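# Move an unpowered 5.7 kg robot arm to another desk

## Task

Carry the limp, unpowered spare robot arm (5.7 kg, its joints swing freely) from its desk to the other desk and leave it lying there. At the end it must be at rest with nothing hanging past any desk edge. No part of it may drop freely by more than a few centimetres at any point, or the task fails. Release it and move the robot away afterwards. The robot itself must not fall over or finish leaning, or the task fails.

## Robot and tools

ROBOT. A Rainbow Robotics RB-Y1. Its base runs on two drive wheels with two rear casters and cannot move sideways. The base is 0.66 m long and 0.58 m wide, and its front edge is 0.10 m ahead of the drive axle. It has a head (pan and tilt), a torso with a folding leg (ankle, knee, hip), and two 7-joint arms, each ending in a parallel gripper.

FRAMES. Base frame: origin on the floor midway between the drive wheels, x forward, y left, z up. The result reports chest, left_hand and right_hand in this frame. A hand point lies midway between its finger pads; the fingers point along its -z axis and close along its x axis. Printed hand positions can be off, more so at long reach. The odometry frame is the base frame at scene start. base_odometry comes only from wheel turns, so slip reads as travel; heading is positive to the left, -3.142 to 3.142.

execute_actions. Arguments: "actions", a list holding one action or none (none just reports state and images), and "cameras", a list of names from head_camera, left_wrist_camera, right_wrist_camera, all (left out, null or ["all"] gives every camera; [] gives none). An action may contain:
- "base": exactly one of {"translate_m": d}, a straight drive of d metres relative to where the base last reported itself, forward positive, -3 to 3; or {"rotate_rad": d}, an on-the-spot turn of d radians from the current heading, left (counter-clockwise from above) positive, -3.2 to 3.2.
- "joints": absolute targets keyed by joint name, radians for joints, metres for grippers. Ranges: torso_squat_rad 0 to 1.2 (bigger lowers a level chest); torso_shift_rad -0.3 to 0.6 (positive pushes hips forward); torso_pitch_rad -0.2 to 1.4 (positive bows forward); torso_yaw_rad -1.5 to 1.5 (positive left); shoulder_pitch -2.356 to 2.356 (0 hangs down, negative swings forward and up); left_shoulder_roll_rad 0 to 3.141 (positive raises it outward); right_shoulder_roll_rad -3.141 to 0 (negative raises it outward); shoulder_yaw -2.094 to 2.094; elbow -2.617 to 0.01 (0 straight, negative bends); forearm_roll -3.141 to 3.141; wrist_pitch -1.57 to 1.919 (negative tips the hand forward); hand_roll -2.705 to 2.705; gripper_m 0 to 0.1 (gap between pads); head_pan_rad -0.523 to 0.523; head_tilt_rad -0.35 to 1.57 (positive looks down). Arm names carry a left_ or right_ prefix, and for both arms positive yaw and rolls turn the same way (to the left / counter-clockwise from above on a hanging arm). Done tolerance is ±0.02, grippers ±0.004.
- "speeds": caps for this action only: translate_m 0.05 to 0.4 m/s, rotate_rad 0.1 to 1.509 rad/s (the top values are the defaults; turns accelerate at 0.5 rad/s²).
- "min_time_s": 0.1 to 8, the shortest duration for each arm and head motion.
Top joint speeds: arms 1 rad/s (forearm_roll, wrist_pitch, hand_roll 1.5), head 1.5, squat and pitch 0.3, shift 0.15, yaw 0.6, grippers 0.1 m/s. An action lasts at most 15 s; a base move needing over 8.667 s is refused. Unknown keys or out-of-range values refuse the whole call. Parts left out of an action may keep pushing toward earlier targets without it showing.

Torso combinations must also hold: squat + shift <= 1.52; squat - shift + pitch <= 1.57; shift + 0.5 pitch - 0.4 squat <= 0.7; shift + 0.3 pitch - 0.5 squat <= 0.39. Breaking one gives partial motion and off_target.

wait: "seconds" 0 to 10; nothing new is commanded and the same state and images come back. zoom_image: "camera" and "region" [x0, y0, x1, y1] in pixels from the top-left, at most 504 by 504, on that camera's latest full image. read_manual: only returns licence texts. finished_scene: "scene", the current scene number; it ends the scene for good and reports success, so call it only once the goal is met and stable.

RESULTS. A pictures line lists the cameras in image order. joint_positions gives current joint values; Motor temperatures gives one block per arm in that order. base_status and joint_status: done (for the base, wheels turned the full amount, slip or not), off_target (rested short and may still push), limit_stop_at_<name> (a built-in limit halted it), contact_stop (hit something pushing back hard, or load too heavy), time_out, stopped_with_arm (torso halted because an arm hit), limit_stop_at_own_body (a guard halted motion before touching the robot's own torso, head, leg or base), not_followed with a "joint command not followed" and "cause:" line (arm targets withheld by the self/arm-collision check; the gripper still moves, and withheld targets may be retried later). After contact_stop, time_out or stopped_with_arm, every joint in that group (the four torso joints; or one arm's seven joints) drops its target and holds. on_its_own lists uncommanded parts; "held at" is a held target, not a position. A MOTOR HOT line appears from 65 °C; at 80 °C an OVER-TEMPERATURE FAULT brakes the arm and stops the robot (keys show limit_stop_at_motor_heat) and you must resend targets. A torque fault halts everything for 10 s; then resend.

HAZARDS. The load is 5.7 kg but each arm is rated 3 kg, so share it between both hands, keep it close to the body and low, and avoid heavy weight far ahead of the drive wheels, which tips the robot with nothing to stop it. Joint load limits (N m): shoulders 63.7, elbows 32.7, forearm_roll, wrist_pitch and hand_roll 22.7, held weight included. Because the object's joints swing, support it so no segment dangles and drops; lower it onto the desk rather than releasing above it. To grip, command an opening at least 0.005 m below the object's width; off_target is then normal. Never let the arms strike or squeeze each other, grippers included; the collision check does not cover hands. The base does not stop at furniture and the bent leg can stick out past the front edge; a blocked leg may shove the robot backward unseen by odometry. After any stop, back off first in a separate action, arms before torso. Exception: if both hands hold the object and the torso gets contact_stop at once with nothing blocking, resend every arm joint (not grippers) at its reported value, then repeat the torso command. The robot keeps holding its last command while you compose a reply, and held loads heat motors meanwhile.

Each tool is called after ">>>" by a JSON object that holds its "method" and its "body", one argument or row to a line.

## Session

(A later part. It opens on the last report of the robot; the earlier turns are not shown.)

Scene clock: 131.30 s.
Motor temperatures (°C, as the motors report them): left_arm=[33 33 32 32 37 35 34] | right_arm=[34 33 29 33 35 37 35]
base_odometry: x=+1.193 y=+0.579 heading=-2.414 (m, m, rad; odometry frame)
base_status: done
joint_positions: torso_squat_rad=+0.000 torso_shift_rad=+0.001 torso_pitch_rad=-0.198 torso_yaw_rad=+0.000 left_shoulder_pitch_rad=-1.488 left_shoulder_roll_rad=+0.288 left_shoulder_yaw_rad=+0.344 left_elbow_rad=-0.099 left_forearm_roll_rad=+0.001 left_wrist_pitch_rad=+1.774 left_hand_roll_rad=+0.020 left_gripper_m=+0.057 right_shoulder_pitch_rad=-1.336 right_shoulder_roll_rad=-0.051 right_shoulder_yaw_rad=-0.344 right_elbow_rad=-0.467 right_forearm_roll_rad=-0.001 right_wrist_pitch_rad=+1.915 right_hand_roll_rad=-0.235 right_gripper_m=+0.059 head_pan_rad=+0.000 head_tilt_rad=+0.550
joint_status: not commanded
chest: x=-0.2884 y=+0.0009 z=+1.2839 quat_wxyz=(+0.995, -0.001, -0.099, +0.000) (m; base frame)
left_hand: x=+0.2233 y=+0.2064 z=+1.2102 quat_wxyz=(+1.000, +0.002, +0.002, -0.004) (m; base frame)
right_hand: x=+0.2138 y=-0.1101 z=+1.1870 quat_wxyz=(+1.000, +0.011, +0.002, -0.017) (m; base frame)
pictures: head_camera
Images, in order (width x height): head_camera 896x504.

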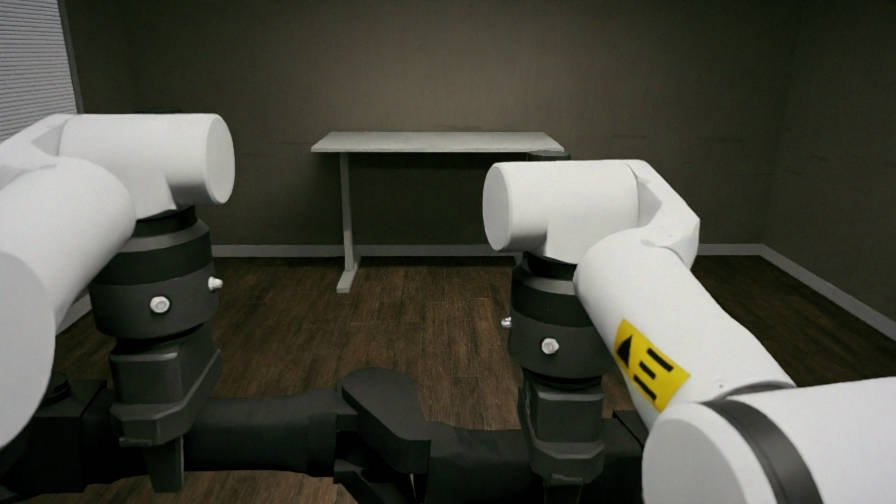

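>>> {"method": "execute_actions", "body": {
  "actions": [
    {"base": {"translate_m": 2.9}, "speeds": {"translate_m": 0.4}, "joints": {"head_tilt_rad": 0.9}}
  ],
  "cameras": ["head_camera"]
}}

Scene clock: 145.07 s.
Motor temperatures (°C, as the motors report them): left_arm=[34 33 32 32 37 35 34] | right_arm=[35 34 29 33 35 37 35]
base_odometry: x=-0.971 y=-1.351 heading=-2.413 (m, m, rad; odometry frame)
base_status: done
joint_positions: torso_squat_rad=+0.000 torso_shift_rad=+0.001 torso_pitch_rad=-0.198 torso_yaw_rad=+0.000 left_shoulder_pitch_rad=-1.488 left_shoulder_roll_rad=+0.288 left_shoulder_yaw_rad=+0.344 left_elbow_rad=-0.099 left_forearm_roll_rad=+0.001 left_wrist_pitch_rad=+1.774 left_hand_roll_rad=+0.020 left_gripper_m=+0.057 right_shoulder_pitch_rad=-1.336 right_shoulder_roll_rad=-0.051 right_shoulder_yaw_rad=-0.344 right_elbow_rad=-0.467 right_forearm_roll_rad=-0.001 right_wrist_pitch_rad=+1.915 right_hand_roll_rad=-0.235 right_gripper_m=+0.059 head_pan_rad=+0.000 head_tilt_rad=+0.900
joint_status: all done
chest: x=-0.2883 y=+0.0009 z=+1.2839 quat_wxyz=(+0.995, -0.001, -0.099, +0.000) (m; base frame)
left_hand: x=+0.2234 y=+0.2064 z=+1.2101 quat_wxyz=(+1.000, +0.002, +0.002, -0.004) (m; base frame)
right_hand: x=+0.2139 y=-0.1101 z=+1.1869 quat_wxyz=(+1.000, +0.011, +0.002, -0.017) (m; base frame)
pictures: head_camera
Images, in order (width x height): head_camera 896x504.

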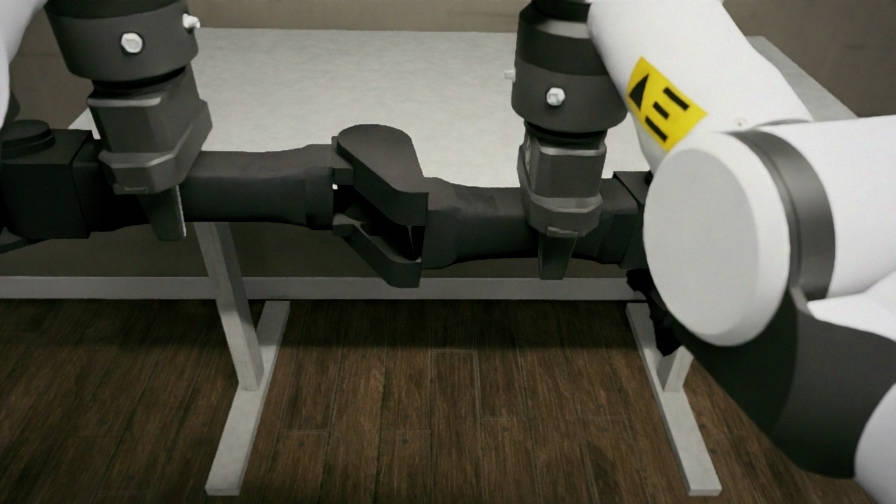

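>>> {"method": "execute_actions", "body": {
  "actions": [
    {"base": {"translate_m": 0.58}, "speeds": {"translate_m": 0.15}}
  ],
  "cameras": []
}}

>>> {"method": "execute_actions", "body": {
  "actions": [
    {"joints": {"torso_yaw_rad": -0.15}}
  ],
  "cameras": []
}}

>>> {"method": "execute_actions", "body": {
  "actions": [
    {"joints": {"torso_yaw_rad": -0.3}}
  ],
  "cameras": ["head_camera"]
}}

Scene clock: 156.03 s.
Motor temperatures (°C, as the motors report them): left_arm=[34 33 32 32 37 35 34] | right_arm=[35 34 29 33 35 37 35]
base_odometry: x=-1.404 y=-1.737 heading=-2.413 (m, m, rad; odometry frame)
base_status: done
joint_positions: torso_squat_rad=+0.000 torso_shift_rad=+0.001 torso_pitch_rad=-0.198 torso_yaw_rad=+0.000 left_shoulder_pitch_rad=-1.488 left_shoulder_roll_rad=+0.288 left_shoulder_yaw_rad=+0.344 left_elbow_rad=-0.099 left_forearm_roll_rad=+0.001 left_wrist_pitch_rad=+1.774 left_hand_roll_rad=+0.020 left_gripper_m=+0.057 right_shoulder_pitch_rad=-1.336 right_shoulder_roll_rad=-0.051 right_shoulder_yaw_rad=-0.344 right_elbow_rad=-0.467 right_forearm_roll_rad=-0.001 right_wrist_pitch_rad=+1.915 right_hand_roll_rad=-0.235 right_gripper_m=+0.059 head_pan_rad=+0.000 head_tilt_rad=+0.900
joint_status: not commanded
chest: x=-0.2884 y=+0.0009 z=+1.2839 quat_wxyz=(+0.995, -0.001, -0.099, +0.000) (m; base frame)
left_hand: x=+0.2234 y=+0.2064 z=+1.2102 quat_wxyz=(+1.000, +0.002, +0.002, -0.004) (m; base frame)
right_hand: x=+0.2138 y=-0.1101 z=+1.1870 quat_wxyz=(+1.000, +0.011, +0.002, -0.017) (m; base frame)
pictures: none
No camera images: the call's "cameras" was empty. Leave "cameras" out to get every camera's image.

Scene clock: 157.40 s.
Motor temperatures (°C, as the motors report them): left_arm=[34 33 32 32 37 35 34] | right_arm=[35 34 29 33 35 37 35]
base_odometry: x=-1.404 y=-1.737 heading=-2.413 (m, m, rad; odometry frame)
base_status: not commanded
joint_positions: torso_squat_rad=+0.000 torso_shift_rad=+0.001 torso_pitch_rad=-0.198 torso_yaw_rad=-0.150 left_shoulder_pitch_rad=-1.488 left_shoulder_roll_rad=+0.288 left_shoulder_yaw_rad=+0.345 left_elbow_rad=-0.099 left_forearm_roll_rad=+0.001 left_wrist_pitch_rad=+1.774 left_hand_roll_rad=+0.020 left_gripper_m=+0.057 right_shoulder_pitch_rad=-1.336 right_shoulder_roll_rad=-0.051 right_shoulder_yaw_rad=-0.344 right_elbow_rad=-0.467 right_forearm_roll_rad=-0.001 right_wrist_pitch_rad=+1.915 right_hand_roll_rad=-0.235 right_gripper_m=+0.059 head_pan_rad=+0.000 head_tilt_rad=+0.900
joint_status: all done
chest: x=-0.2884 y=+0.0008 z=+1.2839 quat_wxyz=(+0.992, +0.007, -0.099, -0.075) (m; base frame)
left_hand: x=+0.2480 y=+0.1311 z=+1.2152 quat_wxyz=(+0.997, +0.017, +0.002, -0.078) (m; base frame)
right_hand: x=+0.1924 y=-0.1797 z=+1.1828 quat_wxyz=(+0.996, +0.026, +0.001, -0.091) (m; base frame)
pictures: none
No camera images: the call's "cameras" was empty. Leave "cameras" out to get every camera's image.

Scene clock: 158.77 s.
Motor temperatures (°C, as the motors report them): left_arm=[34 33 32 32 37 35 34] | right_arm=[35 34 29 33 35 37 35]
base_odometry: x=-1.404 y=-1.737 heading=-2.413 (m, m, rad; odometry frame)
base_status: not commanded
joint_positions: torso_squat_rad=+0.000 torso_shift_rad=+0.001 torso_pitch_rad=-0.198 torso_yaw_rad=-0.300 left_shoulder_pitch_rad=-1.489 left_shoulder_roll_rad=+0.288 left_shoulder_yaw_rad=+0.345 left_elbow_rad=-0.099 left_forearm_roll_rad=+0.001 left_wrist_pitch_rad=+1.774 left_hand_roll_rad=+0.020 left_gripper_m=+0.057 right_shoulder_pitch_rad=-1.336 right_shoulder_roll_rad=-0.051 right_shoulder_yaw_rad=-0.344 right_elbow_rad=-0.467 right_forearm_roll_rad=-0.001 right_wrist_pitch_rad=+1.915 right_hand_roll_rad=-0.235 right_gripper_m=+0.059 head_pan_rad=+0.000 head_tilt_rad=+0.900
joint_status: all done
chest: x=-0.2884 y=+0.0007 z=+1.2839 quat_wxyz=(+0.984, +0.014, -0.098, -0.149) (m; base frame)
left_hand: x=+0.2615 y=+0.0529 z=+1.2180 quat_wxyz=(+0.988, +0.032, +0.002, -0.151) (m; base frame)
right_hand: x=+0.1610 y=-0.2453 z=+1.1765 quat_wxyz=(+0.986, +0.041, +0.001, -0.164) (m; base frame)
pictures: head_camera
Images, in order (width x height): head_camera 896x504.

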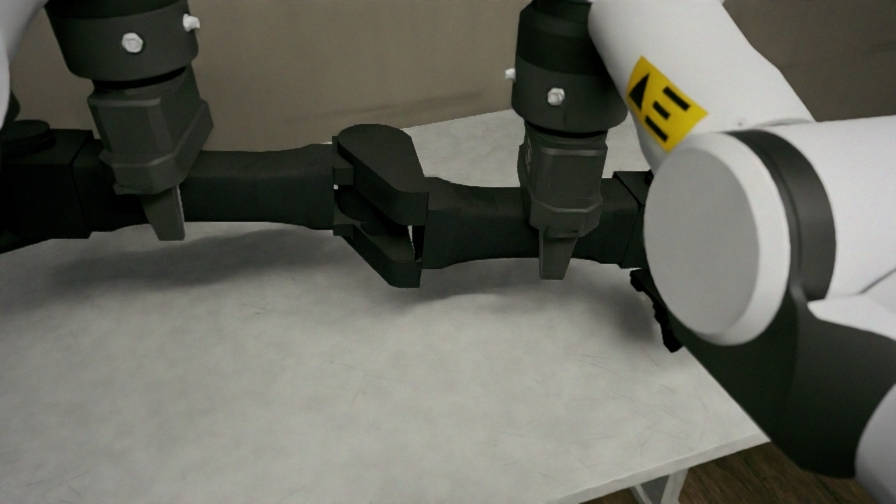

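>>> {"method": "execute_actions", "body": {
  "actions": [
    {"joints": {"torso_pitch_rad": -0.1, "left_wrist_pitch_rad": 1.70, "right_wrist_pitch_rad": 1.84}, "min_time_s": 1.0}
  ],
  "cameras": ["head_camera"]
}}

Scene clock: 170.33 s.
Motor temperatures (°C, as the motors report them): left_arm=[34 33 32 32 37 35 34] | right_arm=[35 34 29 33 35 37 35]
base_odometry: x=-1.404 y=-1.737 heading=-2.413 (m, m, rad; odometry frame)
base_status: not commanded
joint_positions: torso_squat_rad=+0.000 torso_shift_rad=+0.000 torso_pitch_rad=-0.100 torso_yaw_rad=-0.300 left_shoulder_pitch_rad=-1.485 left_shoulder_roll_rad=+0.289 left_shoulder_yaw_rad=+0.344 left_elbow_rad=-0.098 left_forearm_roll_rad=-0.001 left_wrist_pitch_rad=+1.699 left_hand_roll_rad=+0.020 left_gripper_m=+0.057 right_shoulder_pitch_rad=-1.349 right_shoulder_roll_rad=-0.057 right_shoulder_yaw_rad=-0.343 right_elbow_rad=-0.474 right_forearm_roll_rad=+0.001 right_wrist_pitch_rad=+1.840 right_hand_roll_rad=-0.235 right_gripper_m=+0.060 head_pan_rad=+0.000 head_tilt_rad=+0.900
joint_status: all done
chest: x=-0.2590 y=+0.0018 z=+1.2884 quat_wxyz=(+0.988, +0.006, -0.050, -0.149) (m; base frame)
left_hand: x=+0.2978 y=+0.0504 z=+1.1662 quat_wxyz=(+0.988, +0.019, +0.015, -0.152) (m; base frame)
right_hand: x=+0.1991 y=-0.2485 z=+1.1460 quat_wxyz=(+0.985, +0.032, +0.001, -0.167) (m; base frame)
pictures: head_camera
Images, in order (width x height): head_camera 896x504.

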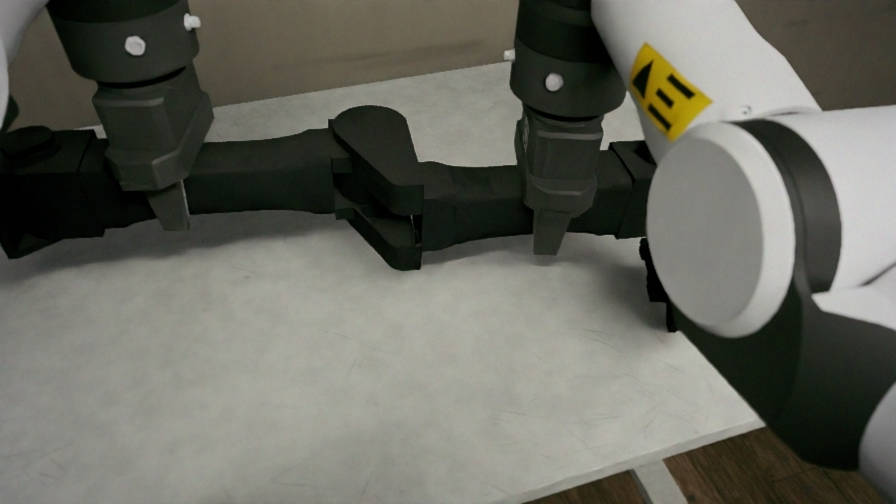

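The tip is pressing on the desk; sweep left now to fold it out.

>>> {"method": "execute_actions", "body": {
  "actions": [
    {"joints": {"torso_yaw_rad": -0.2}}
  ],
  "cameras": ["head_camera"]
}}

>>> {"method": "execute_actions", "body": {
  "actions": [
    {"joints": {"torso_yaw_rad": -0.12, "torso_squat_rad": 0.2}}
  ],
  "cameras": ["head_camera"]
}}

>>> {"method": "execute_actions", "body": {
  "actions": [
    {"joints": {"torso_yaw_rad": -0.04, "torso_squat_rad": 0.35}}
  ],
  "cameras": ["head_camera"]
}}

Scene clock: 177.27 s.
Motor temperatures (°C, as the motors report them): left_arm=[34 33 32 32 37 35 34] | right_arm=[35 33 29 33 35 37 35]
base_odometry: x=-1.404 y=-1.737 heading=-2.413 (m, m, rad; odometry frame)
base_status: not commanded
joint_positions: torso_squat_rad=+0.000 torso_shift_rad=+0.000 torso_pitch_rad=-0.099 torso_yaw_rad=-0.200 left_shoulder_pitch_rad=-1.485 left_shoulder_roll_rad=+0.289 left_shoulder_yaw_rad=+0.344 left_elbow_rad=-0.098 left_forearm_roll_rad=+0.000 left_wrist_pitch_rad=+1.700 left_hand_roll_rad=+0.020 left_gripper_m=+0.057 right_shoulder_pitch_rad=-1.342 right_shoulder_roll_rad=-0.055 right_shoulder_yaw_rad=-0.344 right_elbow_rad=-0.471 right_forearm_roll_rad=+0.000 right_wrist_pitch_rad=+1.840 right_hand_roll_rad=-0.235 right_gripper_m=+0.060 head_pan_rad=+0.000 head_tilt_rad=+0.900
joint_status: all done
chest: x=-0.2584 y=+0.0013 z=+1.2884 quat_wxyz=(+0.994, +0.004, -0.049, -0.100) (m; base frame)
left_hand: x=+0.2906 y=+0.1038 z=+1.1648 quat_wxyz=(+0.995, +0.013, +0.016, -0.102) (m; base frame)
right_hand: x=+0.2202 y=-0.2033 z=+1.1431 quat_wxyz=(+0.993, +0.028, +0.007, -0.119) (m; base frame)
pictures: head_camera
Images, in order (width x height): head_camera 896x504.

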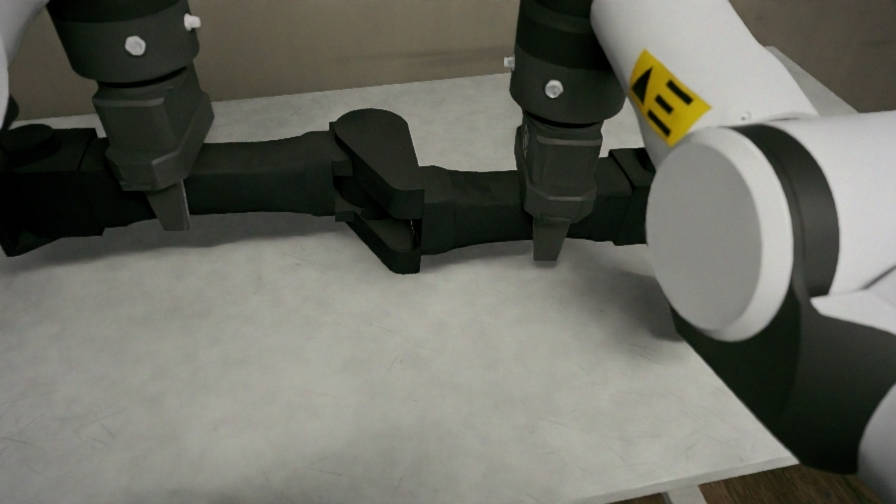

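Scene clock: 178.70 s.
Motor temperatures (°C, as the motors report them): left_arm=[34 33 32 32 37 35 34] | right_arm=[35 33 29 33 35 37 35]
base_odometry: x=-1.404 y=-1.737 heading=-2.413 (m, m, rad; odometry frame)
base_status: not commanded
joint_positions: torso_squat_rad=+0.200 torso_shift_rad=+0.001 torso_pitch_rad=-0.099 torso_yaw_rad=-0.120 left_shoulder_pitch_rad=-1.487 left_shoulder_roll_rad=+0.289 left_shoulder_yaw_rad=+0.344 left_elbow_rad=-0.098 left_forearm_roll_rad=+0.000 left_wrist_pitch_rad=+1.700 left_hand_roll_rad=+0.020 left_gripper_m=+0.057 right_shoulder_pitch_rad=-1.337 right_shoulder_roll_rad=-0.054 right_shoulder_yaw_rad=-0.344 right_elbow_rad=-0.469 right_forearm_roll_rad=+0.000 right_wrist_pitch_rad=+1.840 right_hand_roll_rad=-0.235 right_gripper_m=+0.060 head_pan_rad=+0.000 head_tilt_rad=+0.900
joint_status: all done
chest: x=-0.2581 y=+0.0010 z=+1.2745 quat_wxyz=(+0.997, +0.002, -0.049, -0.060) (m; base frame)
left_hand: x=+0.2814 y=+0.1455 z=+1.1504 quat_wxyz=(+0.998, +0.009, +0.016, -0.063) (m; base frame)
right_hand: x=+0.2338 y=-0.1661 z=+1.1274 quat_wxyz=(+0.996, +0.024, +0.011, -0.079) (m; base frame)
pictures: head_camera
Images, in order (width x height): head_camera 896x504.

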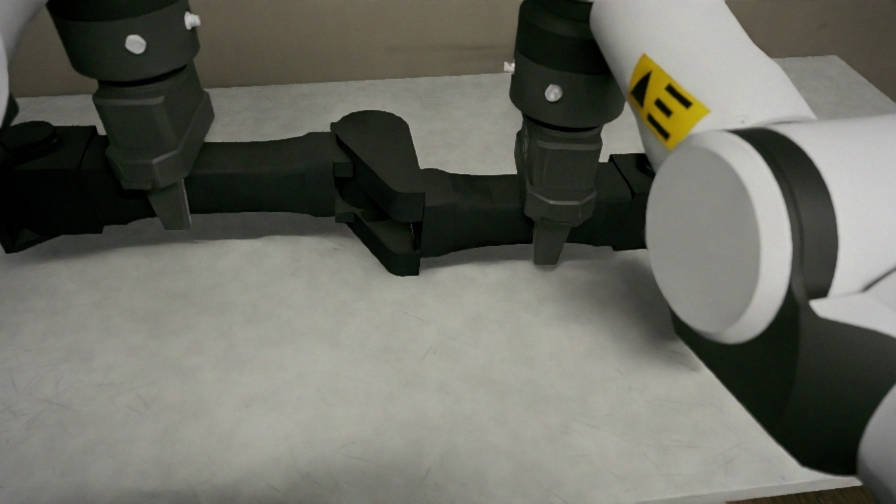

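Scene clock: 180.00 s.
Motor temperatures (°C, as the motors report them): left_arm=[34 33 32 32 37 35 34] | right_arm=[35 33 29 33 35 37 35]
base_odometry: x=-1.404 y=-1.737 heading=-2.413 (m, m, rad; odometry frame)
base_status: not commanded
joint_positions: torso_squat_rad=+0.350 torso_shift_rad=+0.001 torso_pitch_rad=-0.099 torso_yaw_rad=-0.040 left_shoulder_pitch_rad=-1.487 left_shoulder_roll_rad=+0.289 left_shoulder_yaw_rad=+0.344 left_elbow_rad=-0.099 left_forearm_roll_rad=+0.000 left_wrist_pitch_rad=+1.700 left_hand_roll_rad=+0.020 left_gripper_m=+0.057 right_shoulder_pitch_rad=-1.337 right_shoulder_roll_rad=-0.054 right_shoulder_yaw_rad=-0.344 right_elbow_rad=-0.468 right_forearm_roll_rad=+0.000 right_wrist_pitch_rad=+1.840 right_hand_roll_rad=-0.235 right_gripper_m=+0.060 head_pan_rad=+0.000 head_tilt_rad=+0.900
joint_status: all done
chest: x=-0.2581 y=+0.0009 z=+1.2460 quat_wxyz=(+0.999, +0.000, -0.049, -0.020) (m; base frame)
left_hand: x=+0.2684 y=+0.1868 z=+1.1209 quat_wxyz=(+1.000, +0.004, +0.015, -0.024) (m; base frame)
right_hand: x=+0.2453 y=-0.1277 z=+1.0996 quat_wxyz=(+0.999, +0.020, +0.013, -0.040) (m; base frame)
pictures: head_camera
Images, in order (width x height): head_camera 896x504.

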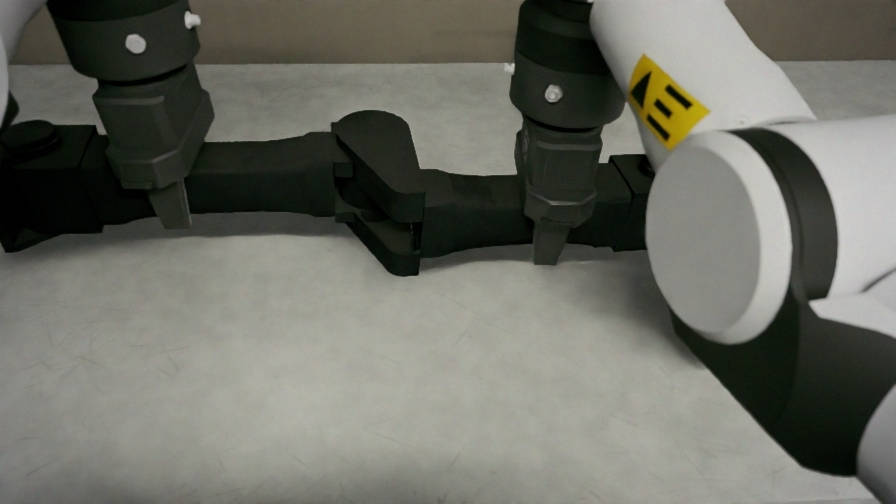

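>>> {"method": "execute_actions", "body": {
  "actions": [
    {"joints": {"torso_squat_rad": 0.5}}
  ],
  "cameras": []
}}

>>> {"method": "execute_actions", "body": {
  "actions": [
    {"joints": {"torso_squat_rad": 0.59}}
  ],
  "cameras": []
}}

>>> {"method": "execute_actions", "body": {
  "actions": [
    {"joints": {"torso_squat_rad": 0.63}}
  ],
  "cameras": ["head_camera"]
}}

Scene clock: 187.73 s.
Motor temperatures (°C, as the motors report them): left_arm=[34 33 32 32 37 35 34] | right_arm=[35 33 29 33 35 37 35]
base_odometry: x=-1.404 y=-1.737 heading=-2.413 (m, m, rad; odometry frame)
base_status: not commanded
joint_positions: torso_squat_rad=+0.500 torso_shift_rad=+0.000 torso_pitch_rad=-0.099 torso_yaw_rad=-0.040 left_shoulder_pitch_rad=-1.487 left_shoulder_roll_rad=+0.289 left_shoulder_yaw_rad=+0.344 left_elbow_rad=-0.098 left_forearm_roll_rad=+0.000 left_wrist_pitch_rad=+1.700 left_hand_roll_rad=+0.020 left_gripper_m=+0.057 right_shoulder_pitch_rad=-1.337 right_shoulder_roll_rad=-0.054 right_shoulder_yaw_rad=-0.344 right_elbow_rad=-0.469 right_forearm_roll_rad=+0.000 right_wrist_pitch_rad=+1.840 right_hand_roll_rad=-0.235 right_gripper_m=+0.060 head_pan_rad=+0.000 head_tilt_rad=+0.900
joint_status: all done
chest: x=-0.2582 y=+0.0009 z=+1.2028 quat_wxyz=(+0.999, +0.000, -0.049, -0.020) (m; base frame)
left_hand: x=+0.2682 y=+0.1868 z=+1.0776 quat_wxyz=(+1.000, +0.004, +0.015, -0.024) (m; base frame)
right_hand: x=+0.2455 y=-0.1276 z=+1.0569 quat_wxyz=(+0.999, +0.020, +0.012, -0.040) (m; base frame)
pictures: none
No camera images: the call's "cameras" was empty. Leave "cameras" out to get every camera's image.

Scene clock: 188.80 s.
Motor temperatures (°C, as the motors report them): left_arm=[34 33 32 32 37 35 34] | right_arm=[35 33 29 33 35 37 35]
base_odometry: x=-1.404 y=-1.737 heading=-2.413 (m, m, rad; odometry frame)
base_status: not commanded
joint_positions: torso_squat_rad=+0.590 torso_shift_rad=+0.000 torso_pitch_rad=-0.099 torso_yaw_rad=-0.040 left_shoulder_pitch_rad=-1.487 left_shoulder_roll_rad=+0.289 left_shoulder_yaw_rad=+0.344 left_elbow_rad=-0.098 left_forearm_roll_rad=+0.000 left_wrist_pitch_rad=+1.700 left_hand_roll_rad=+0.020 left_gripper_m=+0.057 right_shoulder_pitch_rad=-1.338 right_shoulder_roll_rad=-0.054 right_shoulder_yaw_rad=-0.344 right_elbow_rad=-0.469 right_forearm_roll_rad=+0.000 right_wrist_pitch_rad=+1.840 right_hand_roll_rad=-0.235 right_gripper_m=+0.060 head_pan_rad=+0.000 head_tilt_rad=+0.900
joint_status: all done
chest: x=-0.2582 y=+0.0009 z=+1.1701 quat_wxyz=(+0.999, +0.000, -0.049, -0.020) (m; base frame)
left_hand: x=+0.2682 y=+0.1868 z=+1.0450 quat_wxyz=(+1.000, +0.004, +0.015, -0.024) (m; base frame)
right_hand: x=+0.2456 y=-0.1277 z=+1.0244 quat_wxyz=(+0.999, +0.020, +0.012, -0.040) (m; base frame)
pictures: none
No camera images: the call's "cameras" was empty. Leave "cameras" out to get every camera's image.

Scene clock: 189.60 s.
Motor temperatures (°C, as the motors report them): left_arm=[34 33 32 32 37 35 34] | right_arm=[35 33 29 33 35 37 35]
base_odometry: x=-1.404 y=-1.737 heading=-2.413 (m, m, rad; odometry frame)
base_status: not commanded
joint_positions: torso_squat_rad=+0.630 torso_shift_rad=+0.000 torso_pitch_rad=-0.099 torso_yaw_rad=-0.040 left_shoulder_pitch_rad=-1.490 left_shoulder_roll_rad=+0.290 left_shoulder_yaw_rad=+0.344 left_elbow_rad=-0.100 left_forearm_roll_rad=+0.000 left_wrist_pitch_rad=+1.700 left_hand_roll_rad=+0.020 left_gripper_m=+0.057 right_shoulder_pitch_rad=-1.336 right_shoulder_roll_rad=-0.054 right_shoulder_yaw_rad=-0.344 right_elbow_rad=-0.468 right_forearm_roll_rad=+0.000 right_wrist_pitch_rad=+1.840 right_hand_roll_rad=-0.235 right_gripper_m=+0.059 head_pan_rad=+0.000 head_tilt_rad=+0.900
joint_status: all done
chest: x=-0.2585 y=+0.0007 z=+1.1540 quat_wxyz=(+0.999, +0.001, -0.050, -0.020) (m; base frame)
left_hand: x=+0.2689 y=+0.1862 z=+1.0314 quat_wxyz=(+1.000, +0.004, +0.013, -0.024) (m; base frame)
right_hand: x=+0.2448 y=-0.1278 z=+1.0076 quat_wxyz=(+0.999, +0.020, +0.013, -0.040) (m; base frame)
pictures: head_camera
Images, in order (width x height): head_camera 896x504.

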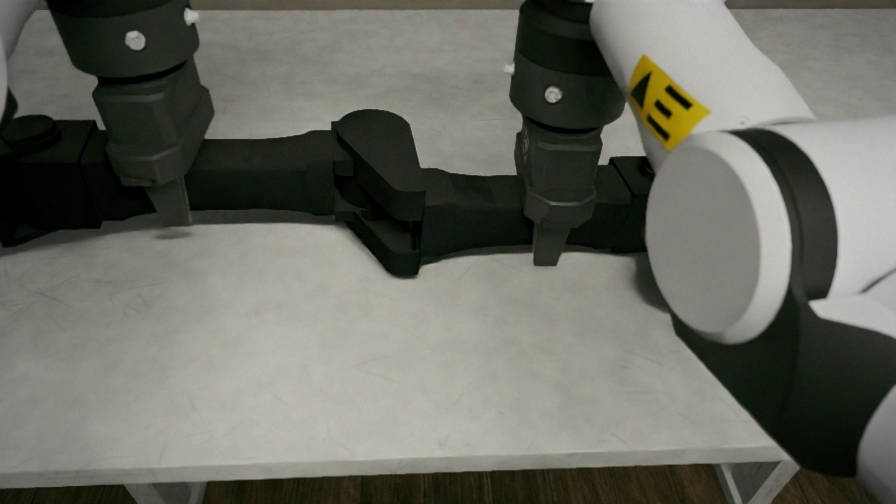

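>>> {"method": "execute_actions", "body": {
  "actions": [
    {"joints": {"right_shoulder_pitch_rad": -1.305, "right_wrist_pitch_rad": 1.805}, "min_time_s": 1.0}
  ],
  "cameras": []
}}

Scene clock: 195.97 s.
Motor temperatures (°C, as the motors report them): left_arm=[34 33 32 32 37 35 34] | right_arm=[35 33 29 33 35 37 35]
base_odometry: x=-1.404 y=-1.737 heading=-2.413 (m, m, rad; odometry frame)
base_status: not commanded
joint_positions: torso_squat_rad=+0.630 torso_shift_rad=+0.000 torso_pitch_rad=-0.100 torso_yaw_rad=-0.040 left_shoulder_pitch_rad=-1.489 left_shoulder_roll_rad=+0.290 left_shoulder_yaw_rad=+0.344 left_elbow_rad=-0.100 left_forearm_roll_rad=+0.000 left_wrist_pitch_rad=+1.699 left_hand_roll_rad=+0.020 left_gripper_m=+0.057 right_shoulder_pitch_rad=-1.320 right_shoulder_roll_rad=-0.052 right_shoulder_yaw_rad=-0.345 right_elbow_rad=-0.474 right_forearm_roll_rad=-0.002 right_wrist_pitch_rad=+1.814 right_hand_roll_rad=-0.234 right_gripper_m=+0.060 head_pan_rad=+0.000 head_tilt_rad=+0.900
joint_status: right_shoulder_pitch_rad contact_stop (moved +0.016 of +0.031); the others done
chest: x=-0.2589 y=+0.0009 z=+1.1540 quat_wxyz=(+0.999, +0.000, -0.050, -0.020) (m; base frame)
left_hand: x=+0.2687 y=+0.1867 z=+1.0310 quat_wxyz=(+1.000, +0.004, +0.013, -0.024) (m; base frame)
right_hand: x=+0.2484 y=-0.1277 z=+1.0015 quat_wxyz=(+0.999, +0.025, +0.005, -0.042) (m; base frame)
pictures: none
No camera images: the call's "cameras" was empty. Leave "cameras" out to get every camera's image.

Right side is down too. Release and retreat.

>>> {"method": "execute_actions", "body": {
  "actions": [
    {"joints": {"left_gripper_m": 0.1, "right_gripper_m": 0.1}}
  ],
  "cameras": []
}}

>>> {"method": "execute_actions", "body": {
  "actions": [
    {"joints": {"torso_squat_rad": 0.1}}
  ],
  "cameras": []
}}

>>> {"method": "execute_actions", "body": {
  "actions": [
    {"base": {"translate_m": -0.8}, "joints": {"head_tilt_rad": 0.6}}
  ],
  "cameras": []
}}

>>> {"method": "execute_actions", "body": {
  "actions": [
    {"joints": {"torso_pitch_rad": 0.0, "torso_yaw_rad": 0.0, "left_shoulder_pitch_rad": 0, "left_shoulder_roll_rad": 0.05, "left_shoulder_yaw_rad": 0, "left_elbow_rad": -0.15, "left_wrist_pitch_rad": 0, "left_hand_roll_rad": 0, "right_shoulder_pitch_rad": 0, "right_shoulder_roll_rad": -0.05, "right_shoulder_yaw_rad": 0, "right_elbow_rad": -0.15, "right_wrist_pitch_rad": 0, "right_hand_roll_rad": 0}}
  ],
  "cameras": ["head_camera"]
}}

Scene clock: 206.87 s.
Motor temperatures (°C, as the motors report them): left_arm=[34 33 32 32 37 35 34] | right_arm=[34 33 29 32 35 37 35]
base_odometry: x=-1.404 y=-1.737 heading=-2.413 (m, m, rad; odometry frame)
base_status: not commanded
joint_positions: torso_squat_rad=+0.630 torso_shift_rad=+0.000 torso_pitch_rad=-0.100 torso_yaw_rad=-0.040 left_shoulder_pitch_rad=-1.490 left_shoulder_roll_rad=+0.290 left_shoulder_yaw_rad=+0.344 left_elbow_rad=-0.100 left_forearm_roll_rad=+0.000 left_wrist_pitch_rad=+1.700 left_hand_roll_rad=+0.020 left_gripper_m=+0.099 right_shoulder_pitch_rad=-1.320 right_shoulder_roll_rad=-0.052 right_shoulder_yaw_rad=-0.345 right_elbow_rad=-0.474 right_forearm_roll_rad=-0.002 right_wrist_pitch_rad=+1.813 right_hand_roll_rad=-0.234 right_gripper_m=+0.100 head_pan_rad=+0.000 head_tilt_rad=+0.900
joint_status: all done
chest: x=-0.2589 y=+0.0009 z=+1.1540 quat_wxyz=(+0.999, +0.000, -0.050, -0.020) (m; base frame)
left_hand: x=+0.2686 y=+0.1865 z=+1.0314 quat_wxyz=(+1.000, +0.004, +0.013, -0.024) (m; base frame)
right_hand: x=+0.2485 y=-0.1280 z=+1.0012 quat_wxyz=(+0.999, +0.025, +0.005, -0.042) (m; base frame)
pictures: none
No camera images: the call's "cameras" was empty. Leave "cameras" out to get every camera's image.

Scene clock: 209.40 s.
Motor temperatures (°C, as the motors report them): left_arm=[34 33 32 32 37 35 34] | right_arm=[34 33 29 32 35 37 35]
base_odometry: x=-1.404 y=-1.737 heading=-2.413 (m, m, rad; odometry frame)
base_status: not commanded
joint_positions: torso_squat_rad=+0.100 torso_shift_rad=+0.000 torso_pitch_rad=-0.100 torso_yaw_rad=-0.040 left_shoulder_pitch_rad=-1.490 left_shoulder_roll_rad=+0.290 left_shoulder_yaw_rad=+0.344 left_elbow_rad=-0.100 left_forearm_roll_rad=+0.000 left_wrist_pitch_rad=+1.700 left_hand_roll_rad=+0.020 left_gripper_m=+0.099 right_shoulder_pitch_rad=-1.320 right_shoulder_roll_rad=-0.052 right_shoulder_yaw_rad=-0.345 right_elbow_rad=-0.474 right_forearm_roll_rad=-0.002 right_wrist_pitch_rad=+1.813 right_hand_roll_rad=-0.234 right_gripper_m=+0.100 head_pan_rad=+0.000 head_tilt_rad=+0.900
joint_status: all done
chest: x=-0.2588 y=+0.0010 z=+1.2849 quat_wxyz=(+0.999, +0.000, -0.050, -0.020) (m; base frame)
left_hand: x=+0.2687 y=+0.1866 z=+1.1623 quat_wxyz=(+1.000, +0.004, +0.013, -0.024) (m; base frame)
right_hand: x=+0.2485 y=-0.1279 z=+1.1320 quat_wxyz=(+0.999, +0.025, +0.005, -0.042) (m; base frame)
pictures: none
No camera images: the call's "cameras" was empty. Leave "cameras" out to get every camera's image.

Scene clock: 212.77 s.
Motor temperatures (°C, as the motors report them): left_arm=[34 33 32 32 37 35 34] | right_arm=[34 33 29 32 35 37 35]
base_odometry: x=-0.807 y=-1.204 heading=-2.412 (m, m, rad; odometry frame)
base_status: done
joint_positions: torso_squat_rad=+0.100 torso_shift_rad=+0.000 torso_pitch_rad=-0.100 torso_yaw_rad=-0.040 left_shoulder_pitch_rad=-1.490 left_shoulder_roll_rad=+0.290 left_shoulder_yaw_rad=+0.344 left_elbow_rad=-0.100 left_forearm_roll_rad=+0.000 left_wrist_pitch_rad=+1.700 left_hand_roll_rad=+0.020 left_gripper_m=+0.099 right_shoulder_pitch_rad=-1.320 right_shoulder_roll_rad=-0.052 right_shoulder_yaw_rad=-0.345 right_elbow_rad=-0.474 right_forearm_roll_rad=-0.002 right_wrist_pitch_rad=+1.813 right_hand_roll_rad=-0.234 right_gripper_m=+0.100 head_pan_rad=+0.000 head_tilt_rad=+0.600
joint_status: all done
chest: x=-0.2589 y=+0.0010 z=+1.2849 quat_wxyz=(+0.999, +0.000, -0.050, -0.020) (m; base frame)
left_hand: x=+0.2687 y=+0.1866 z=+1.1625 quat_wxyz=(+1.000, +0.004, +0.012, -0.024) (m; base frame)
right_hand: x=+0.2485 y=-0.1280 z=+1.1321 quat_wxyz=(+0.999, +0.025, +0.005, -0.042) (m; base frame)
pictures: none
No camera images: the call's "cameras" was empty. Leave "cameras" out to get every camera's image.

Scene clock: 214.97 s.
Motor temperatures (°C, as the motors report them): left_arm=[34 33 32 32 37 35 34] | right_arm=[34 33 29 32 35 37 35]
base_odometry: x=-0.807 y=-1.204 heading=-2.412 (m, m, rad; odometry frame)
base_status: not commanded
joint_positions: torso_squat_rad=+0.100 torso_shift_rad=+0.000 torso_pitch_rad=+0.000 torso_yaw_rad=+0.000 left_shoulder_pitch_rad=+0.000 left_shoulder_roll_rad=+0.050 left_shoulder_yaw_rad=+0.000 left_elbow_rad=-0.150 left_forearm_roll_rad=+0.000 left_wrist_pitch_rad=+0.000 left_hand_roll_rad=+0.000 left_gripper_m=+0.099 right_shoulder_pitch_rad=+0.000 right_shoulder_roll_rad=-0.050 right_shoulder_yaw_rad=+0.000 right_elbow_rad=-0.150 right_forearm_roll_rad=-0.002 right_wrist_pitch_rad=+0.000 right_hand_roll_rad=+0.000 right_gripper_m=+0.100 head_pan_rad=+0.000 head_tilt_rad=+0.600
joint_status: all done
chest: x=-0.2280 y=+0.0009 z=+1.2864 quat_wxyz=(+1.000, -0.001, +0.000, +0.000) (m; base frame)
left_hand: x=-0.1551 y=+0.2584 z=+0.6054 quat_wxyz=(+0.997, +0.024, -0.075, -0.002) (m; base frame)
right_hand: x=-0.1552 y=-0.2579 z=+0.6059 quat_wxyz=(+0.997, -0.025, -0.075, +0.001) (m; base frame)
pictures: head_camera
Images, in order (width x height): head_camera 896x504.

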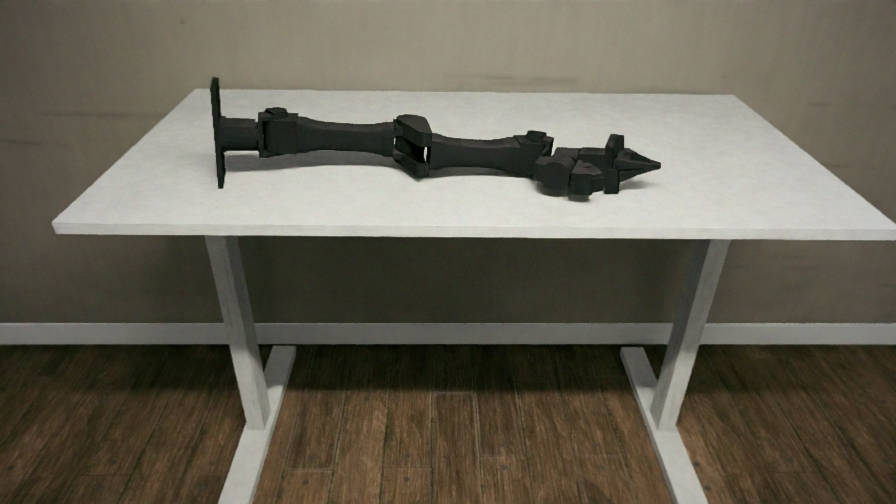

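>>> {"method": "finished_scene", "body": {
  "scene": 2
}}

The scene is finished: the task was done.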